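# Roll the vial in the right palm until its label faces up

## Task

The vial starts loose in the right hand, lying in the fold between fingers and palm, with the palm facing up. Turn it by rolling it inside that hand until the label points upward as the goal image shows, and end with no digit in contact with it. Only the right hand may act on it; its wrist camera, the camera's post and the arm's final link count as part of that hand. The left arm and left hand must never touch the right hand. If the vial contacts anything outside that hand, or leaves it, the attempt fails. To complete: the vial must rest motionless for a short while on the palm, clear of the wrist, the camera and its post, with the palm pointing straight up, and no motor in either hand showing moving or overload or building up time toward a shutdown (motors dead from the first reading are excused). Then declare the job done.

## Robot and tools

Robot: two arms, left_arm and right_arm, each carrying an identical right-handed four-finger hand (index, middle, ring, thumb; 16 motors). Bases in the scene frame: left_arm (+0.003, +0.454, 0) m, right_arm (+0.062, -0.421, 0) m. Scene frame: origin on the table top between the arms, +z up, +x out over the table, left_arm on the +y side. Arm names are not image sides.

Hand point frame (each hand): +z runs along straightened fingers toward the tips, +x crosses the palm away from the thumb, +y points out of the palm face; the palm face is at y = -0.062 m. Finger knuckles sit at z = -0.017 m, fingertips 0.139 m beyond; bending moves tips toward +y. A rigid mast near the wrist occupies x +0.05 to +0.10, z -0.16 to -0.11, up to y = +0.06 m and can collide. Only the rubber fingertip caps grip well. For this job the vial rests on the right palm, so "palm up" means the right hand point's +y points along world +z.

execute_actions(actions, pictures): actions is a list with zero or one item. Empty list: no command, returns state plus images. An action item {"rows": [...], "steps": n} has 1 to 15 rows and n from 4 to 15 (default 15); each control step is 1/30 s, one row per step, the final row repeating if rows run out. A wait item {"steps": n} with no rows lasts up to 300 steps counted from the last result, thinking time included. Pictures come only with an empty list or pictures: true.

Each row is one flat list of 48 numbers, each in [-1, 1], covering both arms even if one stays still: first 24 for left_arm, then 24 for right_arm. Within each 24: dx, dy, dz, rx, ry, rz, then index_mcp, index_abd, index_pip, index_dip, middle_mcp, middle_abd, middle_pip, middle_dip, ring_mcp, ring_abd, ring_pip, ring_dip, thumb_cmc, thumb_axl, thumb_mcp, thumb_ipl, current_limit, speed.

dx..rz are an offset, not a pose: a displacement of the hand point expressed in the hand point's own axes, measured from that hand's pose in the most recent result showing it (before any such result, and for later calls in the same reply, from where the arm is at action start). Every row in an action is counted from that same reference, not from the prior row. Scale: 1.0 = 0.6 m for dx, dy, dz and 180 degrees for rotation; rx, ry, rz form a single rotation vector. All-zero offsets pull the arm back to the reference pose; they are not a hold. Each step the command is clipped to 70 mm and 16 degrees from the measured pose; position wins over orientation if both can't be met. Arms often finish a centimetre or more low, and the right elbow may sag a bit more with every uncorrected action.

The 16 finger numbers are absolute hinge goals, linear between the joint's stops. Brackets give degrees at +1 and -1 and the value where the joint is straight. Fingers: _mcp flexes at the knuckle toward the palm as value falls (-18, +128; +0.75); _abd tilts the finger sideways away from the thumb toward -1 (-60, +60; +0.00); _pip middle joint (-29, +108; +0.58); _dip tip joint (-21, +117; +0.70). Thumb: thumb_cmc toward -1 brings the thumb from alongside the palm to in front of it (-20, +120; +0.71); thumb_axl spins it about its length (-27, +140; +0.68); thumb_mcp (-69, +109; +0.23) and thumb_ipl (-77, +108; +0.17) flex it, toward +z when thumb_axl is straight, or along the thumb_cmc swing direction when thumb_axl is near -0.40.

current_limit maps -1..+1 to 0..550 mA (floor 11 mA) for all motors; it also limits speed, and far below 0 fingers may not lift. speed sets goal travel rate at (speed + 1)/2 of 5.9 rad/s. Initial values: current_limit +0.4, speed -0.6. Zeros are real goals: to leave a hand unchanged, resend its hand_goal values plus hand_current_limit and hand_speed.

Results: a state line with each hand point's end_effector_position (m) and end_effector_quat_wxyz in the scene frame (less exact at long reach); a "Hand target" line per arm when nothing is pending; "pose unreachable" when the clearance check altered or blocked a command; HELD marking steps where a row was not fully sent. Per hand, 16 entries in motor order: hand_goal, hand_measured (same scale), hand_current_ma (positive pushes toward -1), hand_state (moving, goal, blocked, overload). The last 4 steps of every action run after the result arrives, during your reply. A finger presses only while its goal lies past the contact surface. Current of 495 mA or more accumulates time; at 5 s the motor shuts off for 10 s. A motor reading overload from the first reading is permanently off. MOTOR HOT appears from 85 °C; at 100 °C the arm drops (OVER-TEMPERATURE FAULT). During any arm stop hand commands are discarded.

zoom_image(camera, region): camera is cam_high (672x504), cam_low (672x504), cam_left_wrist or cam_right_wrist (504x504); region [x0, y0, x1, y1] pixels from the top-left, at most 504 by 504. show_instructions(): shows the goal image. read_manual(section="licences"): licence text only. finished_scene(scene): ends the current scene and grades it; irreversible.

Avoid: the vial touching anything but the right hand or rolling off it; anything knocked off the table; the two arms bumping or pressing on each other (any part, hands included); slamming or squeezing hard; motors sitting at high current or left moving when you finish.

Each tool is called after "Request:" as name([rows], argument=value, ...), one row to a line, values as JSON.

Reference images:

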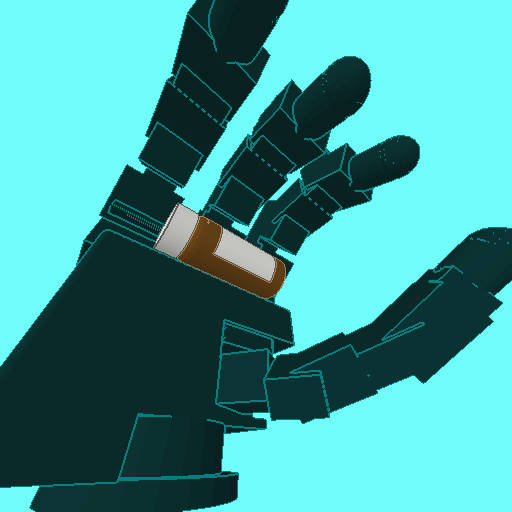

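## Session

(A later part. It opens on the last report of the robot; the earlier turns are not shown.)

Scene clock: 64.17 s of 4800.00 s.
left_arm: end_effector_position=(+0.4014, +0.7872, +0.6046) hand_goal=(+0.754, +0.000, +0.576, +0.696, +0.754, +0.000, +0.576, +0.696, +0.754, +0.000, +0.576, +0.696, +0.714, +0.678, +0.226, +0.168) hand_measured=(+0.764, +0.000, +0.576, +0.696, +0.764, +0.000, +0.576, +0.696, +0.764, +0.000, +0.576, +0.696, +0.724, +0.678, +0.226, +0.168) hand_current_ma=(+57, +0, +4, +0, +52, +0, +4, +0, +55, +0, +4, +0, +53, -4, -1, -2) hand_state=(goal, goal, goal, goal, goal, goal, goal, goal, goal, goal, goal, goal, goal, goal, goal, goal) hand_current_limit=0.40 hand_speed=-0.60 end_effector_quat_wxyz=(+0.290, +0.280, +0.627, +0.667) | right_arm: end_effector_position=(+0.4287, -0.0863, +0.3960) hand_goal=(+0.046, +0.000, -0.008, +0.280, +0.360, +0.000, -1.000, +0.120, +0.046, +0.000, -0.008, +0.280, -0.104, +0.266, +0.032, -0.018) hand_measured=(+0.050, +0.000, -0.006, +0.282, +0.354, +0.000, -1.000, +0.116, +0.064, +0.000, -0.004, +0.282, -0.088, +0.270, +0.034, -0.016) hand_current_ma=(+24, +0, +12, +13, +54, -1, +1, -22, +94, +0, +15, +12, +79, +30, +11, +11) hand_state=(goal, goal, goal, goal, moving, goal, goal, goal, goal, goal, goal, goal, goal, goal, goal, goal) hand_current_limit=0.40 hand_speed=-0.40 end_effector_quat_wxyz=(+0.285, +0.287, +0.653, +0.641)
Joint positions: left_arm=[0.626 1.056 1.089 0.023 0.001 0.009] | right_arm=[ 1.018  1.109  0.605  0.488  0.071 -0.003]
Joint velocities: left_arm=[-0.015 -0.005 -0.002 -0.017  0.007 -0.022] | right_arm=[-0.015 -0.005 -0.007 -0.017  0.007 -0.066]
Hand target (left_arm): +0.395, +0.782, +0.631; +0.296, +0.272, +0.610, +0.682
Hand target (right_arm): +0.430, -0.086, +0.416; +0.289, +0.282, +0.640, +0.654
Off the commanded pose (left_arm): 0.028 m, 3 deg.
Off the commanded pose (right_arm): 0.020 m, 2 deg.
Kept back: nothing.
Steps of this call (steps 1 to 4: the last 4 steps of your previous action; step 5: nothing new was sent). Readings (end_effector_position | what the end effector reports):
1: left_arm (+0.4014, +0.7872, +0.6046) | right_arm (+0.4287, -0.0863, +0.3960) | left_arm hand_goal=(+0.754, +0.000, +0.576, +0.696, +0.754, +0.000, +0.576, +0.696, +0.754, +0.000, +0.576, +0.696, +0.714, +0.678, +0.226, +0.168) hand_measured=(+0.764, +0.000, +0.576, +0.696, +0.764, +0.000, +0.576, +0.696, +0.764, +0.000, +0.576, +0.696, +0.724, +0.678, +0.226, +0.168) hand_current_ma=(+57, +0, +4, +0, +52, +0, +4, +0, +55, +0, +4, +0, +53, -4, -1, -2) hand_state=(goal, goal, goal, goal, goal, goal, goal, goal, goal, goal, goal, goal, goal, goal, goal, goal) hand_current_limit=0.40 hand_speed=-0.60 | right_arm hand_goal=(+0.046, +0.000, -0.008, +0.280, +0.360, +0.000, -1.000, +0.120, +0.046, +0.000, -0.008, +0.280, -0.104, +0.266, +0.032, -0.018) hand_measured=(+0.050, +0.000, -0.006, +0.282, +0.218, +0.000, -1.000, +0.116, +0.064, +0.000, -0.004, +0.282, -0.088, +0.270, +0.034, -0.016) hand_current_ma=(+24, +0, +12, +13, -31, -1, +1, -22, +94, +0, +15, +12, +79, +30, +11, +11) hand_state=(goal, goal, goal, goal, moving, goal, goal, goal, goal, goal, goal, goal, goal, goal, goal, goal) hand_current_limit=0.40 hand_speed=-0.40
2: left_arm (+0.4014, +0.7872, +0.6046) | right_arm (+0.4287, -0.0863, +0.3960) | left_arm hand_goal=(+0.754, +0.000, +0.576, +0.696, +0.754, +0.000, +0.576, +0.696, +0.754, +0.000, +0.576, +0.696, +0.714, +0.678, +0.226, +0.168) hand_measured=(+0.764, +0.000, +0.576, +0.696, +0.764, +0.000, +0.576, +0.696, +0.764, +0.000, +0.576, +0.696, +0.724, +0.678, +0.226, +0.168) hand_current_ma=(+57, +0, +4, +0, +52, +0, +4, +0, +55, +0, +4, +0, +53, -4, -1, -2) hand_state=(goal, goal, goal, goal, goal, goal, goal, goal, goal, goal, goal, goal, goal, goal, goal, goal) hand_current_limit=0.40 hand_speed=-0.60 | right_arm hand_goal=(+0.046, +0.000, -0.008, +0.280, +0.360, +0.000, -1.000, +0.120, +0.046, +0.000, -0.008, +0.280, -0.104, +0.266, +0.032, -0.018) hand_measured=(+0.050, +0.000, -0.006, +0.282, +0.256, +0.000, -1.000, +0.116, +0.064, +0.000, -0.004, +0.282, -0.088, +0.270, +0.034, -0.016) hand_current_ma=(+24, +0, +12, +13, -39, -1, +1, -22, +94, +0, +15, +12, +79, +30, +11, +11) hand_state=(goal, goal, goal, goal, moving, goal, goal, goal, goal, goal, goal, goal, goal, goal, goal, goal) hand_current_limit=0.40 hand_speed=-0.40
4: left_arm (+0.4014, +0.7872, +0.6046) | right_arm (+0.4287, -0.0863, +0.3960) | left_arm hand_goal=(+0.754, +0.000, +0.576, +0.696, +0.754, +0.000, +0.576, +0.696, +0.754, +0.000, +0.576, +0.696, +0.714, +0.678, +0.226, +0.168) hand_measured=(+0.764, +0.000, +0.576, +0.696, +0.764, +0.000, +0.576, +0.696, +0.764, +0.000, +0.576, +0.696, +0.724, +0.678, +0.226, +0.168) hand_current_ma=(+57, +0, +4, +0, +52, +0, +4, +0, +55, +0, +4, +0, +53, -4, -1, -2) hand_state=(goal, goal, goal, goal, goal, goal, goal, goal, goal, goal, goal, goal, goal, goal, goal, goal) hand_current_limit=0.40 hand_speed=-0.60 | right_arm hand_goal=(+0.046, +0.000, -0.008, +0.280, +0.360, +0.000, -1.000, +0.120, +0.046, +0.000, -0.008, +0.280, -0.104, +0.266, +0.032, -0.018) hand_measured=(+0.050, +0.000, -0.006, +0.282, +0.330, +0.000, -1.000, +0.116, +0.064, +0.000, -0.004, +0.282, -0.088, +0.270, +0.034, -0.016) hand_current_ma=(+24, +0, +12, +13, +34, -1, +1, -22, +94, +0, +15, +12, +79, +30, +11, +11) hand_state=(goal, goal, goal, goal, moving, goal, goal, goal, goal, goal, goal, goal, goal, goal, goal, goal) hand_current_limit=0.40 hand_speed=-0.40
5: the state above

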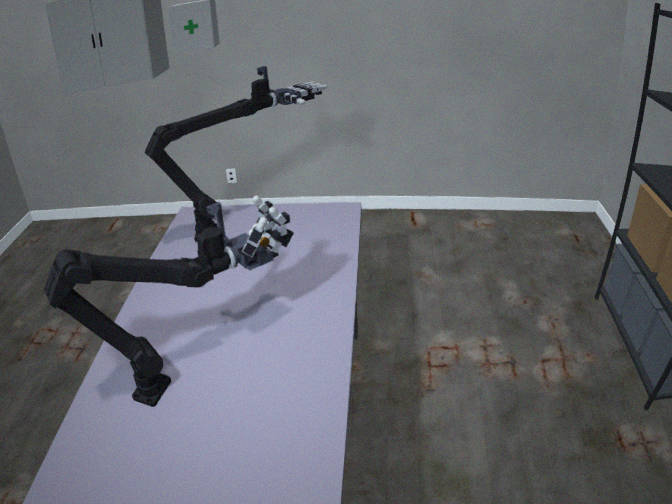

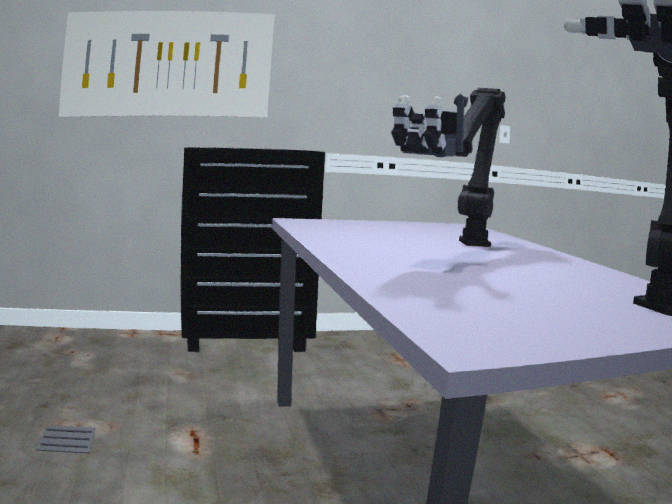

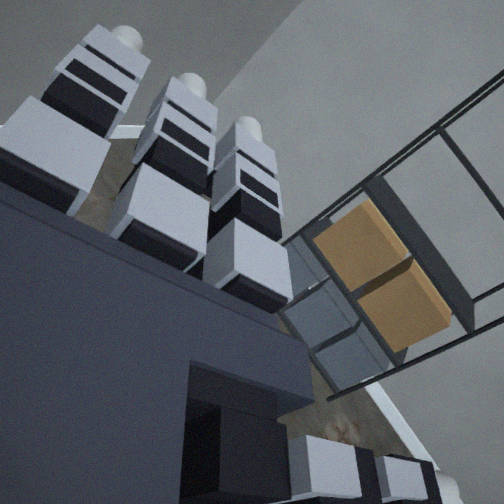

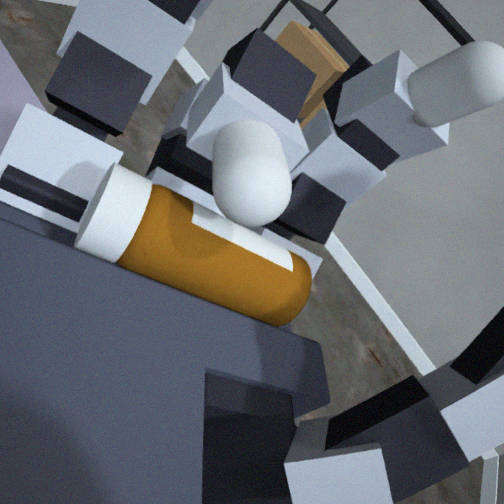

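Request:
execute_actions([
  {"rows": [
[0,0.0463,-0.0099,-0.0163,0,0,0.754,0,0.576,0.696,0.754,0,0.576,0.696,0.754,0,0.576,0.696,0.714,0.678,0.226,0.168,0.4,-0.6,0,0.0333,0.0025,-0.0123,0.0004,0.001,0.046,0,-0.008,0.28,0.36,0,-1,-0.09,0.046,0,-0.008,0.28,-0.104,0.266,0.032,-0.018,0.4,-0.4]
], "steps": 8},
])

Request:
execute_actions([
  {"rows": [
[0,0.0463,-0.0099,-0.0163,0,0,0.754,0,0.576,0.696,0.754,0,0.576,0.696,0.754,0,0.576,0.696,0.714,0.678,0.226,0.168,0.4,-0.6,0,0.0333,0.0025,-0.0123,0.0004,0.001,0.046,0,-0.008,0.28,0.339,0,-1,-0.09,0.046,0,-0.008,0.28,-0.104,0.266,0.032,-0.018,0.4,-0.4],
[0,0.0463,-0.0099,-0.0163,0,0,0.754,0,0.576,0.696,0.754,0,0.576,0.696,0.754,0,0.576,0.696,0.714,0.678,0.226,0.168,0.4,-0.6,0,0.0333,0.0025,-0.0123,0.0004,0.001,0.046,0,-0.008,0.28,0.317,0,-1,-0.085,0.046,0,-0.008,0.28,-0.104,0.266,0.032,-0.018,0.4,-0.4],
[0,0.0463,-0.0099,-0.0163,0,0,0.754,0,0.576,0.696,0.754,0,0.576,0.696,0.754,0,0.576,0.696,0.714,0.678,0.226,0.168,0.4,-0.6,0,0.0333,0.0025,-0.0123,0.0004,0.001,0.046,0,-0.008,0.28,0.296,0,-1,-0.078,0.046,0,-0.008,0.28,-0.104,0.266,0.032,-0.018,0.4,-0.4],
[0,0.0463,-0.0099,-0.0163,0,0,0.754,0,0.576,0.696,0.754,0,0.576,0.696,0.754,0,0.576,0.696,0.714,0.678,0.226,0.168,0.4,-0.6,0,0.0333,0.0025,-0.0123,0.0004,0.001,0.046,0,-0.008,0.28,0.274,0,-1,-0.071,0.046,0,-0.008,0.28,-0.104,0.266,0.032,-0.018,0.4,-0.4],
[0,0.0463,-0.0099,-0.0163,0,0,0.754,0,0.576,0.696,0.754,0,0.576,0.696,0.754,0,0.576,0.696,0.714,0.678,0.226,0.168,0.4,-0.6,0,0.0333,0.0025,-0.0123,0.0004,0.001,0.046,0,-0.008,0.28,0.253,0,-1,-0.065,0.046,0,-0.008,0.28,-0.104,0.266,0.032,-0.018,0.4,-0.4],
[0,0.0463,-0.0099,-0.0163,0,0,0.754,0,0.576,0.696,0.754,0,0.576,0.696,0.754,0,0.576,0.696,0.714,0.678,0.226,0.168,0.4,-0.6,0,0.0333,0.0025,-0.0123,0.0004,0.001,0.046,0,-0.008,0.28,0.232,0,-1,-0.059,0.046,0,-0.008,0.28,-0.104,0.266,0.032,-0.018,0.4,-0.4],
[0,0.0463,-0.0099,-0.0163,0,0,0.754,0,0.576,0.696,0.754,0,0.576,0.696,0.754,0,0.576,0.696,0.714,0.678,0.226,0.168,0.4,-0.6,0,0.0333,0.0025,-0.0123,0.0004,0.001,0.046,0,-0.008,0.28,0.21,0,-1,-0.053,0.046,0,-0.008,0.28,-0.104,0.266,0.032,-0.018,0.4,-0.4],
[0,0.0463,-0.0099,-0.0163,0,0,0.754,0,0.576,0.696,0.754,0,0.576,0.696,0.754,0,0.576,0.696,0.714,0.678,0.226,0.168,0.4,-0.6,0,0.0333,0.0025,-0.0123,0.0004,0.001,0.046,0,-0.008,0.28,0.189,0,-1,-0.046,0.046,0,-0.008,0.28,-0.104,0.266,0.032,-0.018,0.4,-0.4],
[0,0.0463,-0.0099,-0.0163,0,0,0.754,0,0.576,0.696,0.754,0,0.576,0.696,0.754,0,0.576,0.696,0.714,0.678,0.226,0.168,0.4,-0.6,0,0.0333,0.0025,-0.0123,0.0004,0.001,0.046,0,-0.008,0.28,0.175,0,-1,-0.04,0.046,0,-0.008,0.28,-0.104,0.266,0.032,-0.018,0.4,-0.4],
[0,0.0463,-0.0099,-0.0163,0,0,0.754,0,0.576,0.696,0.754,0,0.576,0.696,0.754,0,0.576,0.696,0.714,0.678,0.226,0.168,0.4,-0.6,0,0.0333,0.0025,-0.0123,0.0004,0.001,0.046,0,-0.008,0.28,0.175,0,-1,-0.035,0.046,0,-0.008,0.28,-0.104,0.266,0.032,-0.018,0.4,-0.4],
[0,0.0463,-0.0099,-0.0163,0,0,0.754,0,0.576,0.696,0.754,0,0.576,0.696,0.754,0,0.576,0.696,0.714,0.678,0.226,0.168,0.4,-0.6,0,0.0333,0.0025,-0.0123,0.0004,0.001,0.046,0,-0.008,0.28,0.175,0,-1,-0.031,0.046,0,-0.008,0.28,-0.104,0.266,0.032,-0.018,0.4,-0.4]
], "steps": 15},
])

Request:
execute_actions([
  {"steps": 4},
], pictures=true)

Scene clock: 66.10 s of 4800.00 s.
left_arm: end_effector_position=(+0.4014, +0.7872, +0.6046) hand_goal=(+0.754, +0.000, +0.576, +0.696, +0.754, +0.000, +0.576, +0.696, +0.754, +0.000, +0.576, +0.696, +0.714, +0.678, +0.226, +0.168) hand_measured=(+0.764, +0.000, +0.576, +0.696, +0.764, +0.000, +0.576, +0.696, +0.764, +0.000, +0.576, +0.696, +0.724, +0.678, +0.226, +0.168) hand_current_ma=(+57, +0, +4, +0, +52, +0, +4, +0, +55, +0, +4, +0, +53, -4, -1, -2) hand_state=(goal, goal, goal, goal, goal, goal, goal, goal, goal, goal, goal, goal, goal, goal, goal, goal) hand_current_limit=0.40 hand_speed=-0.60 end_effector_quat_wxyz=(+0.290, +0.280, +0.627, +0.667) | right_arm: end_effector_position=(+0.4287, -0.0863, +0.3960) hand_goal=(+0.046, +0.000, -0.008, +0.280, +0.360, +0.000, -1.000, -0.090, +0.046, +0.000, -0.008, +0.280, -0.104, +0.266, +0.032, -0.018) hand_measured=(+0.050, +0.000, -0.006, +0.282, +0.364, +0.000, -1.000, +0.052, +0.064, +0.000, -0.004, +0.282, -0.088, +0.270, +0.034, -0.016) hand_current_ma=(+24, +0, +12, +13, +21, -1, +1, +69, +94, +0, +15, +12, +79, +30, +11, +11) hand_state=(goal, goal, goal, goal, goal, goal, goal, moving, goal, goal, goal, goal, goal, goal, goal, goal) hand_current_limit=0.40 hand_speed=-0.40 end_effector_quat_wxyz=(+0.285, +0.287, +0.653, +0.641)
Joint positions: left_arm=[0.626 1.056 1.089 0.023 0.001 0.009] | right_arm=[ 1.018  1.109  0.605  0.488  0.071 -0.003]
Joint velocities: left_arm=[-0.005 -0.005 -0.002  0.012 -0.051 -0.022] | right_arm=[-0.015 -0.005 -0.002 -0.046  0.007 -0.007]
Steps of this call (steps 1 to 54: nothing new was sent; steps 55 to 58: the first 4 steps of this action). Readings (end_effector_position | what the end effector reports):
55: left_arm (+0.4014, +0.7872, +0.6046) | right_arm (+0.4287, -0.0863, +0.3960) | left_arm hand_goal=(+0.754, +0.000, +0.576, +0.696, +0.754, +0.000, +0.576, +0.696, +0.754, +0.000, +0.576, +0.696, +0.714, +0.678, +0.226, +0.168) hand_measured=(+0.764, +0.000, +0.576, +0.696, +0.764, +0.000, +0.576, +0.696, +0.764, +0.000, +0.576, +0.696, +0.724, +0.678, +0.226, +0.168) hand_current_ma=(+57, +0, +4, +0, +52, +0, +4, +0, +55, +0, +4, +0, +53, -4, -1, -2) hand_state=(goal, goal, goal, goal, goal, goal, goal, goal, goal, goal, goal, goal, goal, goal, goal, goal) hand_current_limit=0.40 hand_speed=-0.60 | right_arm hand_goal=(+0.046, +0.000, -0.008, +0.280, +0.360, +0.000, -1.000, -0.090, +0.046, +0.000, -0.008, +0.280, -0.104, +0.266, +0.032, -0.018) hand_measured=(+0.050, +0.000, -0.006, +0.282, +0.364, +0.000, -1.000, +0.116, +0.064, +0.000, -0.004, +0.282, -0.088, +0.270, +0.034, -0.016) hand_current_ma=(+24, +0, +12, +13, +21, -1, +1, -22, +94, +0, +15, +12, +79, +30, +11, +11) hand_state=(goal, goal, goal, goal, goal, goal, goal, moving, goal, goal, goal, goal, goal, goal, goal, goal) hand_current_limit=0.40 hand_speed=-0.40
56: left_arm (+0.4014, +0.7872, +0.6046) | right_arm (+0.4287, -0.0863, +0.3960) | left_arm hand_goal=(+0.754, +0.000, +0.576, +0.696, +0.754, +0.000, +0.576, +0.696, +0.754, +0.000, +0.576, +0.696, +0.714, +0.678, +0.226, +0.168) hand_measured=(+0.764, +0.000, +0.576, +0.696, +0.764, +0.000, +0.576, +0.696, +0.764, +0.000, +0.576, +0.696, +0.724, +0.678, +0.226, +0.168) hand_current_ma=(+57, +0, +4, +0, +52, +0, +4, +0, +55, +0, +4, +0, +53, -4, -1, -2) hand_state=(goal, goal, goal, goal, goal, goal, goal, goal, goal, goal, goal, goal, goal, goal, goal, goal) hand_current_limit=0.40 hand_speed=-0.60 | right_arm hand_goal=(+0.046, +0.000, -0.008, +0.280, +0.360, +0.000, -1.000, -0.090, +0.046, +0.000, -0.008, +0.280, -0.104, +0.266, +0.032, -0.018) hand_measured=(+0.050, +0.000, -0.006, +0.282, +0.364, +0.000, -1.000, +0.112, +0.064, +0.000, -0.004, +0.282, -0.088, +0.270, +0.034, -0.016) hand_current_ma=(+24, +0, +12, +13, +21, -1, +1, +122, +94, +0, +15, +12, +79, +30, +11, +11) hand_state=(goal, goal, goal, goal, goal, goal, goal, moving, goal, goal, goal, goal, goal, goal, goal, goal) hand_current_limit=0.40 hand_speed=-0.40
58: the state above

Scene clock: 66.60 s of 4800.00 s.
left_arm: end_effector_position=(+0.4014, +0.7872, +0.6046) hand_goal=(+0.754, +0.000, +0.576, +0.696, +0.754, +0.000, +0.576, +0.696, +0.754, +0.000, +0.576, +0.696, +0.714, +0.678, +0.226, +0.168) hand_measured=(+0.764, +0.000, +0.576, +0.696, +0.764, +0.000, +0.576, +0.696, +0.764, +0.000, +0.576, +0.696, +0.724, +0.678, +0.226, +0.168) hand_current_ma=(+57, +0, +4, +0, +52, +0, +4, +0, +55, +0, +4, +0, +53, -4, -1, -2) hand_state=(goal, goal, goal, goal, goal, goal, goal, goal, goal, goal, goal, goal, goal, goal, goal, goal) hand_current_limit=0.40 hand_speed=-0.60 end_effector_quat_wxyz=(+0.290, +0.280, +0.627, +0.667) | right_arm: end_effector_position=(+0.4287, -0.0863, +0.3960) hand_goal=(+0.046, +0.000, -0.008, +0.280, +0.176, +0.000, -1.000, -0.030, +0.046, +0.000, -0.008, +0.280, -0.104, +0.266, +0.032, -0.018) hand_measured=(+0.050, +0.000, -0.006, +0.282, +0.228, +0.000, -0.982, -0.036, +0.064, +0.000, -0.004, +0.282, -0.088, +0.270, +0.034, -0.016) hand_current_ma=(+24, +0, +12, +13, +186, -1, +90, +27, +94, +0, +15, +12, +79, +30, +11, +11) hand_state=(goal, goal, goal, goal, moving, goal, goal, moving, goal, goal, goal, goal, goal, goal, goal, goal) hand_current_limit=0.40 hand_speed=-0.40 end_effector_quat_wxyz=(+0.285, +0.287, +0.653, +0.641)
Joint positions: left_arm=[0.626 1.056 1.089 0.023 0.001 0.009] | right_arm=[ 1.018  1.109  0.605  0.488  0.071 -0.003]
Joint velocities: left_arm=[ 0.005  0.005 -0.007  0.002  0.007  0.037] | right_arm=[-0.024  0.005  0.002 -0.007  0.037  0.007]
Off your previous action's commanded pose (left_arm): 0.028 m, 3 deg at its last step (step 4 of this call).
Off your previous action's commanded pose (right_arm): 0.020 m, 2 deg at its last step (step 4 of this call).
Steps of this call (steps 1 to 4: the last 4 steps of your previous action; steps 5 to 15: the first 11 steps of this action, its rows measured from where the robot was after step 4). Readings (end_effector_position | what the end effector reports):
4: left_arm (+0.4014, +0.7872, +0.6046) | right_arm (+0.4287, -0.0863, +0.3960) | left_arm hand_goal=(+0.754, +0.000, +0.576, +0.696, +0.754, +0.000, +0.576, +0.696, +0.754, +0.000, +0.576, +0.696, +0.714, +0.678, +0.226, +0.168) hand_measured=(+0.764, +0.000, +0.576, +0.696, +0.764, +0.000, +0.576, +0.696, +0.764, +0.000, +0.576, +0.696, +0.724, +0.678, +0.226, +0.168) hand_current_ma=(+57, +0, +4, +0, +52, +0, +4, +0, +55, +0, +4, +0, +53, -4, -1, -2) hand_state=(goal, goal, goal, goal, goal, goal, goal, goal, goal, goal, goal, goal, goal, goal, goal, goal) hand_current_limit=0.40 hand_speed=-0.60 | right_arm hand_goal=(+0.046, +0.000, -0.008, +0.280, +0.360, +0.000, -1.000, -0.090, +0.046, +0.000, -0.008, +0.280, -0.104, +0.266, +0.032, -0.018) hand_measured=(+0.050, +0.000, -0.006, +0.282, +0.364, +0.000, -0.994, -0.062, +0.064, +0.000, -0.004, +0.282, -0.088, +0.270, +0.034, -0.016) hand_current_ma=(+24, +0, +12, +13, +28, -1, +60, +121, +94, +0, +15, +12, +79, +30, +11, +11) hand_state=(goal, goal, goal, goal, goal, goal, moving, moving, goal, goal, goal, goal, goal, goal, goal, goal) hand_current_limit=0.40 hand_speed=-0.40
5: left_arm (+0.4014, +0.7872, +0.6046) | right_arm (+0.4287, -0.0863, +0.3960) | left_arm hand_goal=(+0.754, +0.000, +0.576, +0.696, +0.754, +0.000, +0.576, +0.696, +0.754, +0.000, +0.576, +0.696, +0.714, +0.678, +0.226, +0.168) hand_measured=(+0.764, +0.000, +0.576, +0.696, +0.764, +0.000, +0.576, +0.696, +0.764, +0.000, +0.576, +0.696, +0.724, +0.678, +0.226, +0.168) hand_current_ma=(+57, +0, +4, +0, +52, +0, +4, +0, +55, +0, +4, +0, +53, -4, -1, -2) hand_state=(goal, goal, goal, goal, goal, goal, goal, goal, goal, goal, goal, goal, goal, goal, goal, goal) hand_current_limit=0.40 hand_speed=-0.60 | right_arm hand_goal=(+0.046, +0.000, -0.008, +0.280, +0.340, +0.000, -1.000, -0.090, +0.046, +0.000, -0.008, +0.280, -0.104, +0.266, +0.032, -0.018) hand_measured=(+0.050, +0.000, -0.006, +0.282, +0.364, +0.000, -0.992, -0.066, +0.064, +0.000, -0.004, +0.282, -0.088, +0.270, +0.034, -0.016) hand_current_ma=(+24, +0, +12, +13, +27, -1, +51, +124, +94, +0, +15, +12, +79, +30, +11, +11) hand_state=(goal, goal, goal, goal, moving, goal, moving, moving, goal, goal, goal, goal, goal, goal, goal, goal) hand_current_limit=0.40 hand_speed=-0.40
6: left_arm (+0.4014, +0.7872, +0.6046) | right_arm (+0.4287, -0.0863, +0.3960) | left_arm hand_goal=(+0.754, +0.000, +0.576, +0.696, +0.754, +0.000, +0.576, +0.696, +0.754, +0.000, +0.576, +0.696, +0.714, +0.678, +0.226, +0.168) hand_measured=(+0.764, +0.000, +0.576, +0.696, +0.764, +0.000, +0.576, +0.696, +0.764, +0.000, +0.576, +0.696, +0.724, +0.678, +0.226, +0.168) hand_current_ma=(+57, +0, +4, +0, +52, +0, +4, +0, +55, +0, +4, +0, +53, -4, -1, -2) hand_state=(goal, goal, goal, goal, goal, goal, goal, goal, goal, goal, goal, goal, goal, goal, goal, goal) hand_current_limit=0.40 hand_speed=-0.60 | right_arm hand_goal=(+0.046, +0.000, -0.008, +0.280, +0.318, +0.000, -1.000, -0.084, +0.046, +0.000, -0.008, +0.280, -0.104, +0.266, +0.032, -0.018) hand_measured=(+0.050, +0.000, -0.006, +0.282, +0.364, +0.000, -0.990, -0.066, +0.064, +0.000, -0.004, +0.282, -0.088, +0.270, +0.034, -0.016) hand_current_ma=(+24, +0, +12, +13, +123, -1, +48, +124, +94, +0, +15, +12, +79, +30, +11, +11) hand_state=(goal, goal, goal, goal, moving, goal, goal, moving, goal, goal, goal, goal, goal, goal, goal, goal) hand_current_limit=0.40 hand_speed=-0.40
8: left_arm (+0.4014, +0.7872, +0.6046) | right_arm (+0.4287, -0.0863, +0.3960) | left_arm hand_goal=(+0.754, +0.000, +0.576, +0.696, +0.754, +0.000, +0.576, +0.696, +0.754, +0.000, +0.576, +0.696, +0.714, +0.678, +0.226, +0.168) hand_measured=(+0.764, +0.000, +0.576, +0.696, +0.764, +0.000, +0.576, +0.696, +0.764, +0.000, +0.576, +0.696, +0.724, +0.678, +0.226, +0.168) hand_current_ma=(+57, +0, +4, +0, +52, +0, +4, +0, +55, +0, +4, +0, +53, -4, -1, -2) hand_state=(goal, goal, goal, goal, goal, goal, goal, goal, goal, goal, goal, goal, goal, goal, goal, goal) hand_current_limit=0.40 hand_speed=-0.60 | right_arm hand_goal=(+0.046, +0.000, -0.008, +0.280, +0.274, +0.000, -1.000, -0.070, +0.046, +0.000, -0.008, +0.280, -0.104, +0.266, +0.032, -0.018) hand_measured=(+0.050, +0.000, -0.006, +0.282, +0.346, +0.000, -0.988, -0.066, +0.064, +0.000, -0.004, +0.282, -0.088, +0.270, +0.034, -0.016) hand_current_ma=(+24, +0, +12, +13, +214, -1, +79, +61, +94, +0, +15, +12, +79, +30, +11, +11) hand_state=(goal, goal, goal, goal, moving, goal, moving, moving, goal, goal, goal, goal, goal, goal, goal, goal) hand_current_limit=0.40 hand_speed=-0.40
12: left_arm (+0.4014, +0.7872, +0.6046) | right_arm (+0.4287, -0.0863, +0.3960) | left_arm hand_goal=(+0.754, +0.000, +0.576, +0.696, +0.754, +0.000, +0.576, +0.696, +0.754, +0.000, +0.576, +0.696, +0.714, +0.678, +0.226, +0.168) hand_measured=(+0.764, +0.000, +0.576, +0.696, +0.764, +0.000, +0.576, +0.696, +0.764, +0.000, +0.576, +0.696, +0.724, +0.678, +0.226, +0.168) hand_current_ma=(+57, +0, +4, +0, +52, +0, +4, +0, +55, +0, +4, +0, +53, -4, -1, -2) hand_state=(goal, goal, goal, goal, goal, goal, goal, goal, goal, goal, goal, goal, goal, goal, goal, goal) hand_current_limit=0.40 hand_speed=-0.60 | right_arm hand_goal=(+0.046, +0.000, -0.008, +0.280, +0.190, +0.000, -1.000, -0.046, +0.046, +0.000, -0.008, +0.280, -0.104, +0.266, +0.032, -0.018) hand_measured=(+0.050, +0.000, -0.006, +0.282, +0.282, +0.000, -0.982, -0.052, +0.064, +0.000, -0.004, +0.282, -0.088, +0.270, +0.034, -0.016) hand_current_ma=(+24, +0, +12, +13, +216, -1, +89, +30, +94, +0, +15, +12, +79, +30, +11, +11) hand_state=(goal, goal, goal, goal, moving, goal, goal, moving, goal, goal, goal, goal, goal, goal, goal, goal) hand_current_limit=0.40 hand_speed=-0.40
15: the state above

Scene clock: 66.73 s of 4800.00 s.
left_arm: end_effector_position=(+0.4014, +0.7872, +0.6046) hand_goal=(+0.754, +0.000, +0.576, +0.696, +0.754, +0.000, +0.576, +0.696, +0.754, +0.000, +0.576, +0.696, +0.714, +0.678, +0.226, +0.168) hand_measured=(+0.764, +0.000, +0.576, +0.696, +0.764, +0.000, +0.576, +0.696, +0.764, +0.000, +0.576, +0.696, +0.724, +0.678, +0.226, +0.168) hand_current_ma=(+57, +0, +4, +0, +52, +0, +4, +0, +55, +0, +4, +0, +53, -4, -1, -2) hand_state=(goal, goal, goal, goal, goal, goal, goal, goal, goal, goal, goal, goal, goal, goal, goal, goal) hand_current_limit=0.40 hand_speed=-0.60 end_effector_quat_wxyz=(+0.290, +0.280, +0.627, +0.667) | right_arm: end_effector_position=(+0.4287, -0.0863, +0.3960) hand_goal=(+0.046, +0.000, -0.008, +0.280, +0.176, +0.000, -1.000, -0.030, +0.046, +0.000, -0.008, +0.280, -0.104, +0.266, +0.032, -0.018) hand_measured=(+0.050, +0.000, -0.006, +0.282, +0.206, +0.000, -0.982, -0.026, +0.064, +0.000, -0.004, +0.282, -0.088, +0.270, +0.034, -0.016) hand_current_ma=(+24, +0, +12, +13, +158, -1, +90, +20, +94, +0, +15, +12, +79, +30, +11, +11) hand_state=(goal, goal, goal, goal, moving, goal, goal, goal, goal, goal, goal, goal, goal, goal, goal, goal) hand_current_limit=0.40 hand_speed=-0.40 end_effector_quat_wxyz=(+0.285, +0.287, +0.653, +0.641)
Joint positions: left_arm=[0.626 1.056 1.089 0.023 0.001 0.009] | right_arm=[ 1.018  1.109  0.605  0.488  0.071 -0.003]
Joint velocities: left_arm=[-0.015  0.015 -0.032  0.002 -0.007 -0.022] | right_arm=[-0.005 -0.005 -0.022  0.007 -0.022 -0.139]
Hand target (left_arm): +0.395, +0.782, +0.631; +0.296, +0.272, +0.610, +0.682
Hand target (right_arm): +0.430, -0.086, +0.416; +0.289, +0.282, +0.640, +0.654
Off the commanded pose (left_arm): 0.028 m, 3 deg.
Off the commanded pose (right_arm): 0.020 m, 2 deg.
Kept back: nothing.
Steps of this call (steps 1 to 4: the last 4 steps of your previous action). Readings (end_effector_position | what the end effector reports):
1: left_arm (+0.4014, +0.7872, +0.6046) | right_arm (+0.4287, -0.0863, +0.3960) | left_arm hand_goal=(+0.754, +0.000, +0.576, +0.696, +0.754, +0.000, +0.576, +0.696, +0.754, +0.000, +0.576, +0.696, +0.714, +0.678, +0.226, +0.168) hand_measured=(+0.764, +0.000, +0.576, +0.696, +0.764, +0.000, +0.576, +0.696, +0.764, +0.000, +0.576, +0.696, +0.724, +0.678, +0.226, +0.168) hand_current_ma=(+57, +0, +4, +0, +52, +0, +4, +0, +55, +0, +4, +0, +53, -4, -1, -2) hand_state=(goal, goal, goal, goal, goal, goal, goal, goal, goal, goal, goal, goal, goal, goal, goal, goal) hand_current_limit=0.40 hand_speed=-0.60 | right_arm hand_goal=(+0.046, +0.000, -0.008, +0.280, +0.176, +0.000, -1.000, -0.030, +0.046, +0.000, -0.008, +0.280, -0.104, +0.266, +0.032, -0.018) hand_measured=(+0.050, +0.000, -0.006, +0.282, +0.216, +0.000, -0.982, -0.030, +0.064, +0.000, -0.004, +0.282, -0.088, +0.270, +0.034, -0.016) hand_current_ma=(+24, +0, +12, +13, +162, -1, +90, +22, +94, +0, +15, +12, +79, +30, +11, +11) hand_state=(goal, goal, goal, goal, moving, goal, goal, moving, goal, goal, goal, goal, goal, goal, goal, goal) hand_current_limit=0.40 hand_speed=-0.40
2: left_arm (+0.4014, +0.7872, +0.6046) | right_arm (+0.4287, -0.0863, +0.3960) | left_arm hand_goal=(+0.754, +0.000, +0.576, +0.696, +0.754, +0.000, +0.576, +0.696, +0.754, +0.000, +0.576, +0.696, +0.714, +0.678, +0.226, +0.168) hand_measured=(+0.764, +0.000, +0.576, +0.696, +0.764, +0.000, +0.576, +0.696, +0.764, +0.000, +0.576, +0.696, +0.724, +0.678, +0.226, +0.168) hand_current_ma=(+57, +0, +4, +0, +52, +0, +4, +0, +55, +0, +4, +0, +53, -4, -1, -2) hand_state=(goal, goal, goal, goal, goal, goal, goal, goal, goal, goal, goal, goal, goal, goal, goal, goal) hand_current_limit=0.40 hand_speed=-0.60 | right_arm hand_goal=(+0.046, +0.000, -0.008, +0.280, +0.176, +0.000, -1.000, -0.030, +0.046, +0.000, -0.008, +0.280, -0.104, +0.266, +0.032, -0.018) hand_measured=(+0.050, +0.000, -0.006, +0.282, +0.210, +0.000, -0.982, -0.028, +0.064, +0.000, -0.004, +0.282, -0.088, +0.270, +0.034, -0.016) hand_current_ma=(+24, +0, +12, +13, +149, -1, +90, +23, +94, +0, +15, +12, +79, +30, +11, +11) hand_state=(goal, goal, goal, goal, moving, goal, goal, moving, goal, goal, goal, goal, goal, goal, goal, goal) hand_current_limit=0.40 hand_speed=-0.40
4: the state above

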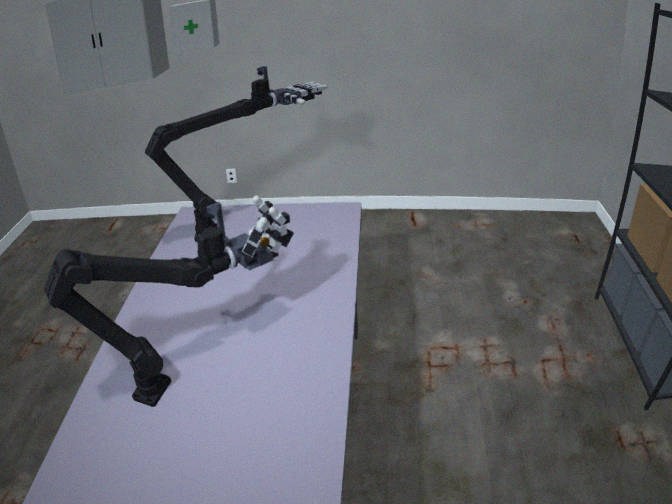

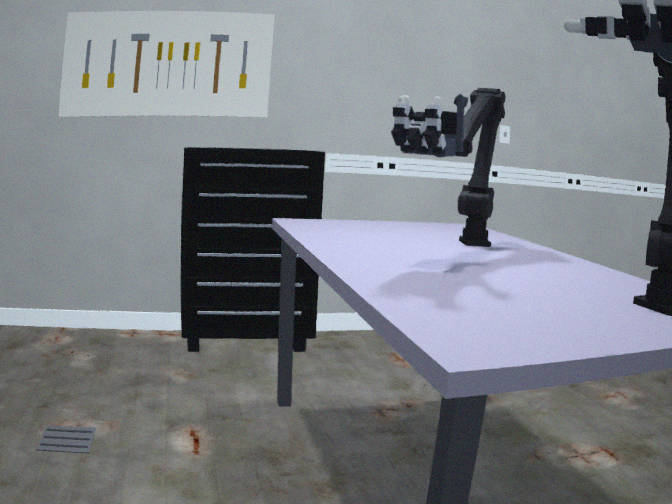

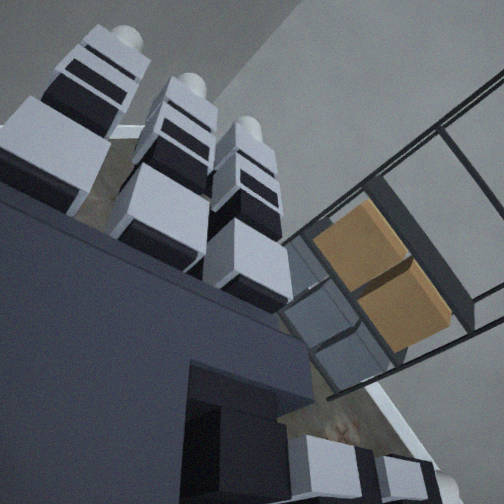

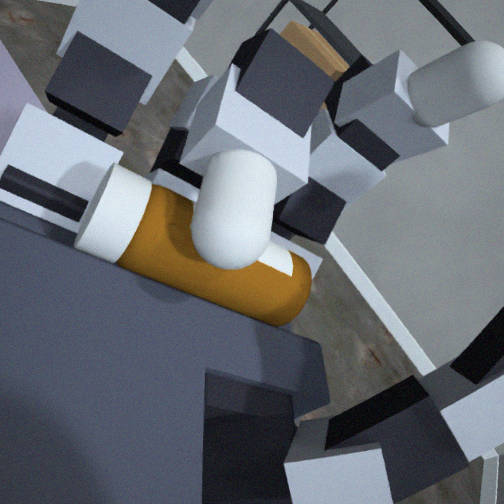

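Request:
execute_actions(actions=[])

Request:
zoom_image(camera="cam_right_wrist", region=[60, 150, 340, 350])

Scene clock: 67.57 s of 4800.00 s.
left_arm: end_effector_position=(+0.4014, +0.7872, +0.6046) hand_goal=(+0.754, +0.000, +0.576, +0.696, +0.754, +0.000, +0.576, +0.696, +0.754, +0.000, +0.576, +0.696, +0.714, +0.678, +0.226, +0.168) hand_measured=(+0.764, +0.000, +0.576, +0.696, +0.764, +0.000, +0.576, +0.696, +0.764, +0.000, +0.576, +0.696, +0.724, +0.678, +0.226, +0.168) hand_current_ma=(+57, +0, +4, +0, +52, +0, +4, +0, +55, +0, +4, +0, +53, -4, -1, -2) hand_state=(goal, goal, goal, goal, goal, goal, goal, goal, goal, goal, goal, goal, goal, goal, goal, goal) hand_current_limit=0.40 hand_speed=-0.60 end_effector_quat_wxyz=(+0.290, +0.280, +0.627, +0.667) | right_arm: end_effector_position=(+0.4287, -0.0863, +0.3960) hand_goal=(+0.046, +0.000, -0.008, +0.280, +0.176, +0.000, -1.000, -0.030, +0.046, +0.000, -0.008, +0.280, -0.104, +0.266, +0.032, -0.018) hand_measured=(+0.050, +0.000, -0.006, +0.282, +0.206, +0.000, -0.982, -0.026, +0.064, +0.000, -0.004, +0.282, -0.088, +0.270, +0.034, -0.016) hand_current_ma=(+24, +0, +12, +13, +159, -1, +90, +20, +94, +0, +15, +12, +79, +30, +11, +11) hand_state=(goal, goal, goal, goal, blocked, goal, goal, goal, goal, goal, goal, goal, goal, goal, goal, goal) hand_current_limit=0.40 hand_speed=-0.40 end_effector_quat_wxyz=(+0.285, +0.287, +0.653, +0.641)
Joint positions: left_arm=[0.626 1.056 1.089 0.023 0.001 0.009] | right_arm=[ 1.018  1.109  0.605  0.488  0.071 -0.003]
Joint velocities: left_arm=[ 0.005 -0.034  0.012 -0.007  0.051  0.007] | right_arm=[-0.005 -0.024  0.007  0.002 -0.066 -0.066]
Hand target (left_arm): +0.395, +0.782, +0.631; +0.296, +0.272, +0.610, +0.682
Hand target (right_arm): +0.430, -0.086, +0.416; +0.289, +0.282, +0.640, +0.654
Off the commanded pose (left_arm): 0.028 m, 3 deg.
Off the commanded pose (right_arm): 0.020 m, 2 deg.
Kept back: nothing.
Steps of this call (steps 1 to 25: nothing new was sent). Readings (end_effector_position | what the end effector reports):
1: left_arm (+0.4014, +0.7872, +0.6046) | right_arm (+0.4287, -0.0863, +0.3960) | left_arm hand_goal=(+0.754, +0.000, +0.576, +0.696, +0.754, +0.000, +0.576, +0.696, +0.754, +0.000, +0.576, +0.696, +0.714, +0.678, +0.226, +0.168) hand_measured=(+0.764, +0.000, +0.576, +0.696, +0.764, +0.000, +0.576, +0.696, +0.764, +0.000, +0.576, +0.696, +0.724, +0.678, +0.226, +0.168) hand_current_ma=(+57, +0, +4, +0, +52, +0, +4, +0, +55, +0, +4, +0, +53, -4, -1, -2) hand_state=(goal, goal, goal, goal, goal, goal, goal, goal, goal, goal, goal, goal, goal, goal, goal, goal) hand_current_limit=0.40 hand_speed=-0.60 | right_arm hand_goal=(+0.046, +0.000, -0.008, +0.280, +0.176, +0.000, -1.000, -0.030, +0.046, +0.000, -0.008, +0.280, -0.104, +0.266, +0.032, -0.018) hand_measured=(+0.050, +0.000, -0.006, +0.282, +0.206, +0.000, -0.982, -0.026, +0.064, +0.000, -0.004, +0.282, -0.088, +0.270, +0.034, -0.016) hand_current_ma=(+24, +0, +12, +13, +159, -1, +90, +20, +94, +0, +15, +12, +79, +30, +11, +11) hand_state=(goal, goal, goal, goal, blocked, goal, goal, goal, goal, goal, goal, goal, goal, goal, goal, goal) hand_current_limit=0.40 hand_speed=-0.40
2: left_arm (+0.4014, +0.7872, +0.6046) | right_arm (+0.4287, -0.0863, +0.3960) | left_arm hand_goal=(+0.754, +0.000, +0.576, +0.696, +0.754, +0.000, +0.576, +0.696, +0.754, +0.000, +0.576, +0.696, +0.714, +0.678, +0.226, +0.168) hand_measured=(+0.764, +0.000, +0.576, +0.696, +0.764, +0.000, +0.576, +0.696, +0.764, +0.000, +0.576, +0.696, +0.724, +0.678, +0.226, +0.168) hand_current_ma=(+57, +0, +4, +0, +52, +0, +4, +0, +55, +0, +4, +0, +53, -4, -1, -2) hand_state=(goal, goal, goal, goal, goal, goal, goal, goal, goal, goal, goal, goal, goal, goal, goal, goal) hand_current_limit=0.40 hand_speed=-0.60 | right_arm hand_goal=(+0.046, +0.000, -0.008, +0.280, +0.176, +0.000, -1.000, -0.030, +0.046, +0.000, -0.008, +0.280, -0.104, +0.266, +0.032, -0.018) hand_measured=(+0.050, +0.000, -0.006, +0.282, +0.206, +0.000, -0.982, -0.026, +0.064, +0.000, -0.004, +0.282, -0.088, +0.270, +0.034, -0.016) hand_current_ma=(+24, +0, +12, +13, +159, -1, +90, +20, +94, +0, +15, +12, +79, +30, +11, +11) hand_state=(goal, goal, goal, goal, blocked, goal, goal, goal, goal, goal, goal, goal, goal, goal, goal, goal) hand_current_limit=0.40 hand_speed=-0.40
4: left_arm (+0.4014, +0.7872, +0.6046) | right_arm (+0.4287, -0.0863, +0.3960) | left_arm hand_goal=(+0.754, +0.000, +0.576, +0.696, +0.754, +0.000, +0.576, +0.696, +0.754, +0.000, +0.576, +0.696, +0.714, +0.678, +0.226, +0.168) hand_measured=(+0.764, +0.000, +0.576, +0.696, +0.764, +0.000, +0.576, +0.696, +0.764, +0.000, +0.576, +0.696, +0.724, +0.678, +0.226, +0.168) hand_current_ma=(+57, +0, +4, +0, +52, +0, +4, +0, +55, +0, +4, +0, +53, -4, -1, -2) hand_state=(goal, goal, goal, goal, goal, goal, goal, goal, goal, goal, goal, goal, goal, goal, goal, goal) hand_current_limit=0.40 hand_speed=-0.60 | right_arm hand_goal=(+0.046, +0.000, -0.008, +0.280, +0.176, +0.000, -1.000, -0.030, +0.046, +0.000, -0.008, +0.280, -0.104, +0.266, +0.032, -0.018) hand_measured=(+0.050, +0.000, -0.006, +0.282, +0.206, +0.000, -0.982, -0.026, +0.064, +0.000, -0.004, +0.282, -0.088, +0.270, +0.034, -0.016) hand_current_ma=(+24, +0, +12, +13, +159, -1, +90, +20, +94, +0, +15, +12, +79, +30, +11, +11) hand_state=(goal, goal, goal, goal, blocked, goal, goal, goal, goal, goal, goal, goal, goal, goal, goal, goal) hand_current_limit=0.40 hand_speed=-0.40
8: left_arm (+0.4014, +0.7872, +0.6046) | right_arm (+0.4287, -0.0863, +0.3960) | left_arm hand_goal=(+0.754, +0.000, +0.576, +0.696, +0.754, +0.000, +0.576, +0.696, +0.754, +0.000, +0.576, +0.696, +0.714, +0.678, +0.226, +0.168) hand_measured=(+0.764, +0.000, +0.576, +0.696, +0.764, +0.000, +0.576, +0.696, +0.764, +0.000, +0.576, +0.696, +0.724, +0.678, +0.226, +0.168) hand_current_ma=(+57, +0, +4, +0, +52, +0, +4, +0, +55, +0, +4, +0, +53, -4, -1, -2) hand_state=(goal, goal, goal, goal, goal, goal, goal, goal, goal, goal, goal, goal, goal, goal, goal, goal) hand_current_limit=0.40 hand_speed=-0.60 | right_arm hand_goal=(+0.046, +0.000, -0.008, +0.280, +0.176, +0.000, -1.000, -0.030, +0.046, +0.000, -0.008, +0.280, -0.104, +0.266, +0.032, -0.018) hand_measured=(+0.050, +0.000, -0.006, +0.282, +0.206, +0.000, -0.982, -0.026, +0.064, +0.000, -0.004, +0.282, -0.088, +0.270, +0.034, -0.016) hand_current_ma=(+24, +0, +12, +13, +159, -1, +90, +20, +94, +0, +15, +12, +79, +30, +11, +11) hand_state=(goal, goal, goal, goal, blocked, goal, goal, goal, goal, goal, goal, goal, goal, goal, goal, goal) hand_current_limit=0.40 hand_speed=-0.40
25: the state above

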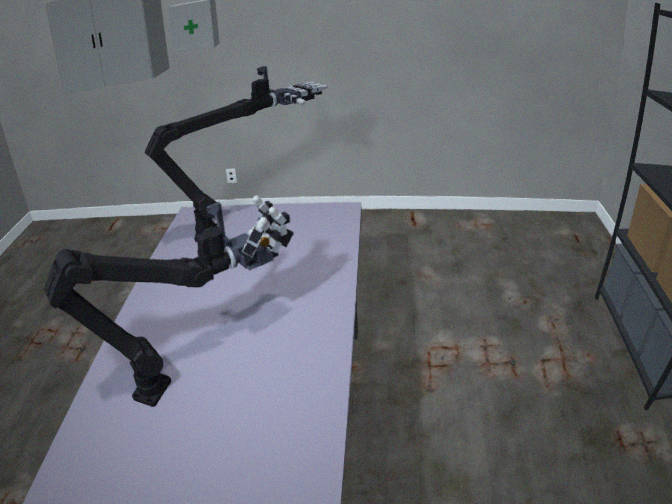

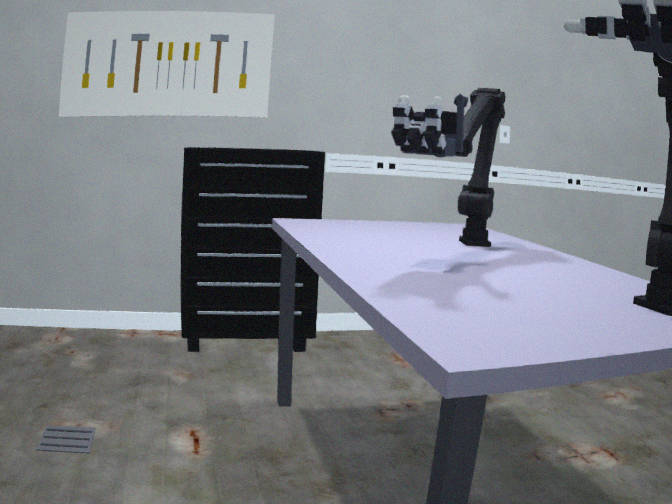

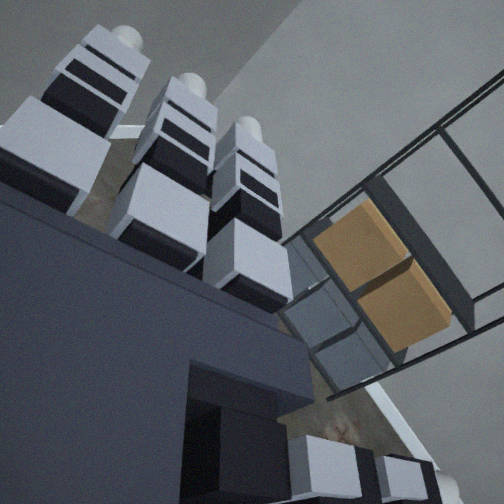

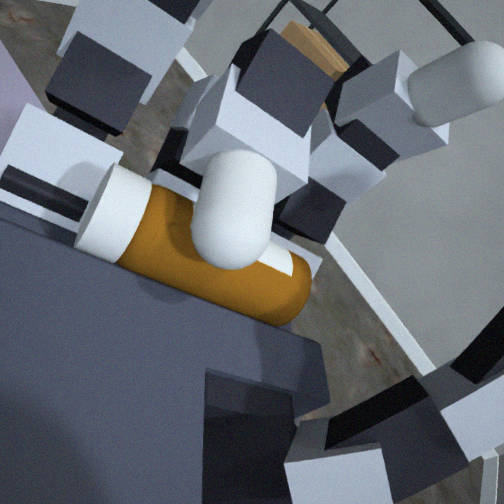

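Region (60, 150, 340, 350) of cam_right_wrist's 504x504 image, scaled by 1.800, with more detail than that image has; it fills the top 360 rows of this view, and the rest is white.

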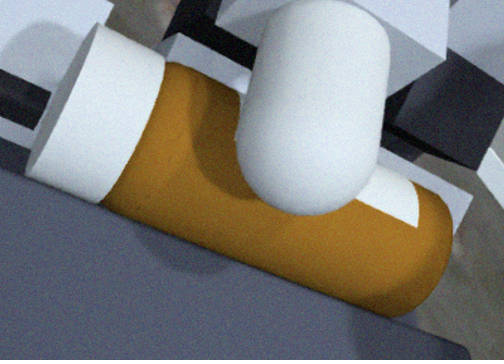

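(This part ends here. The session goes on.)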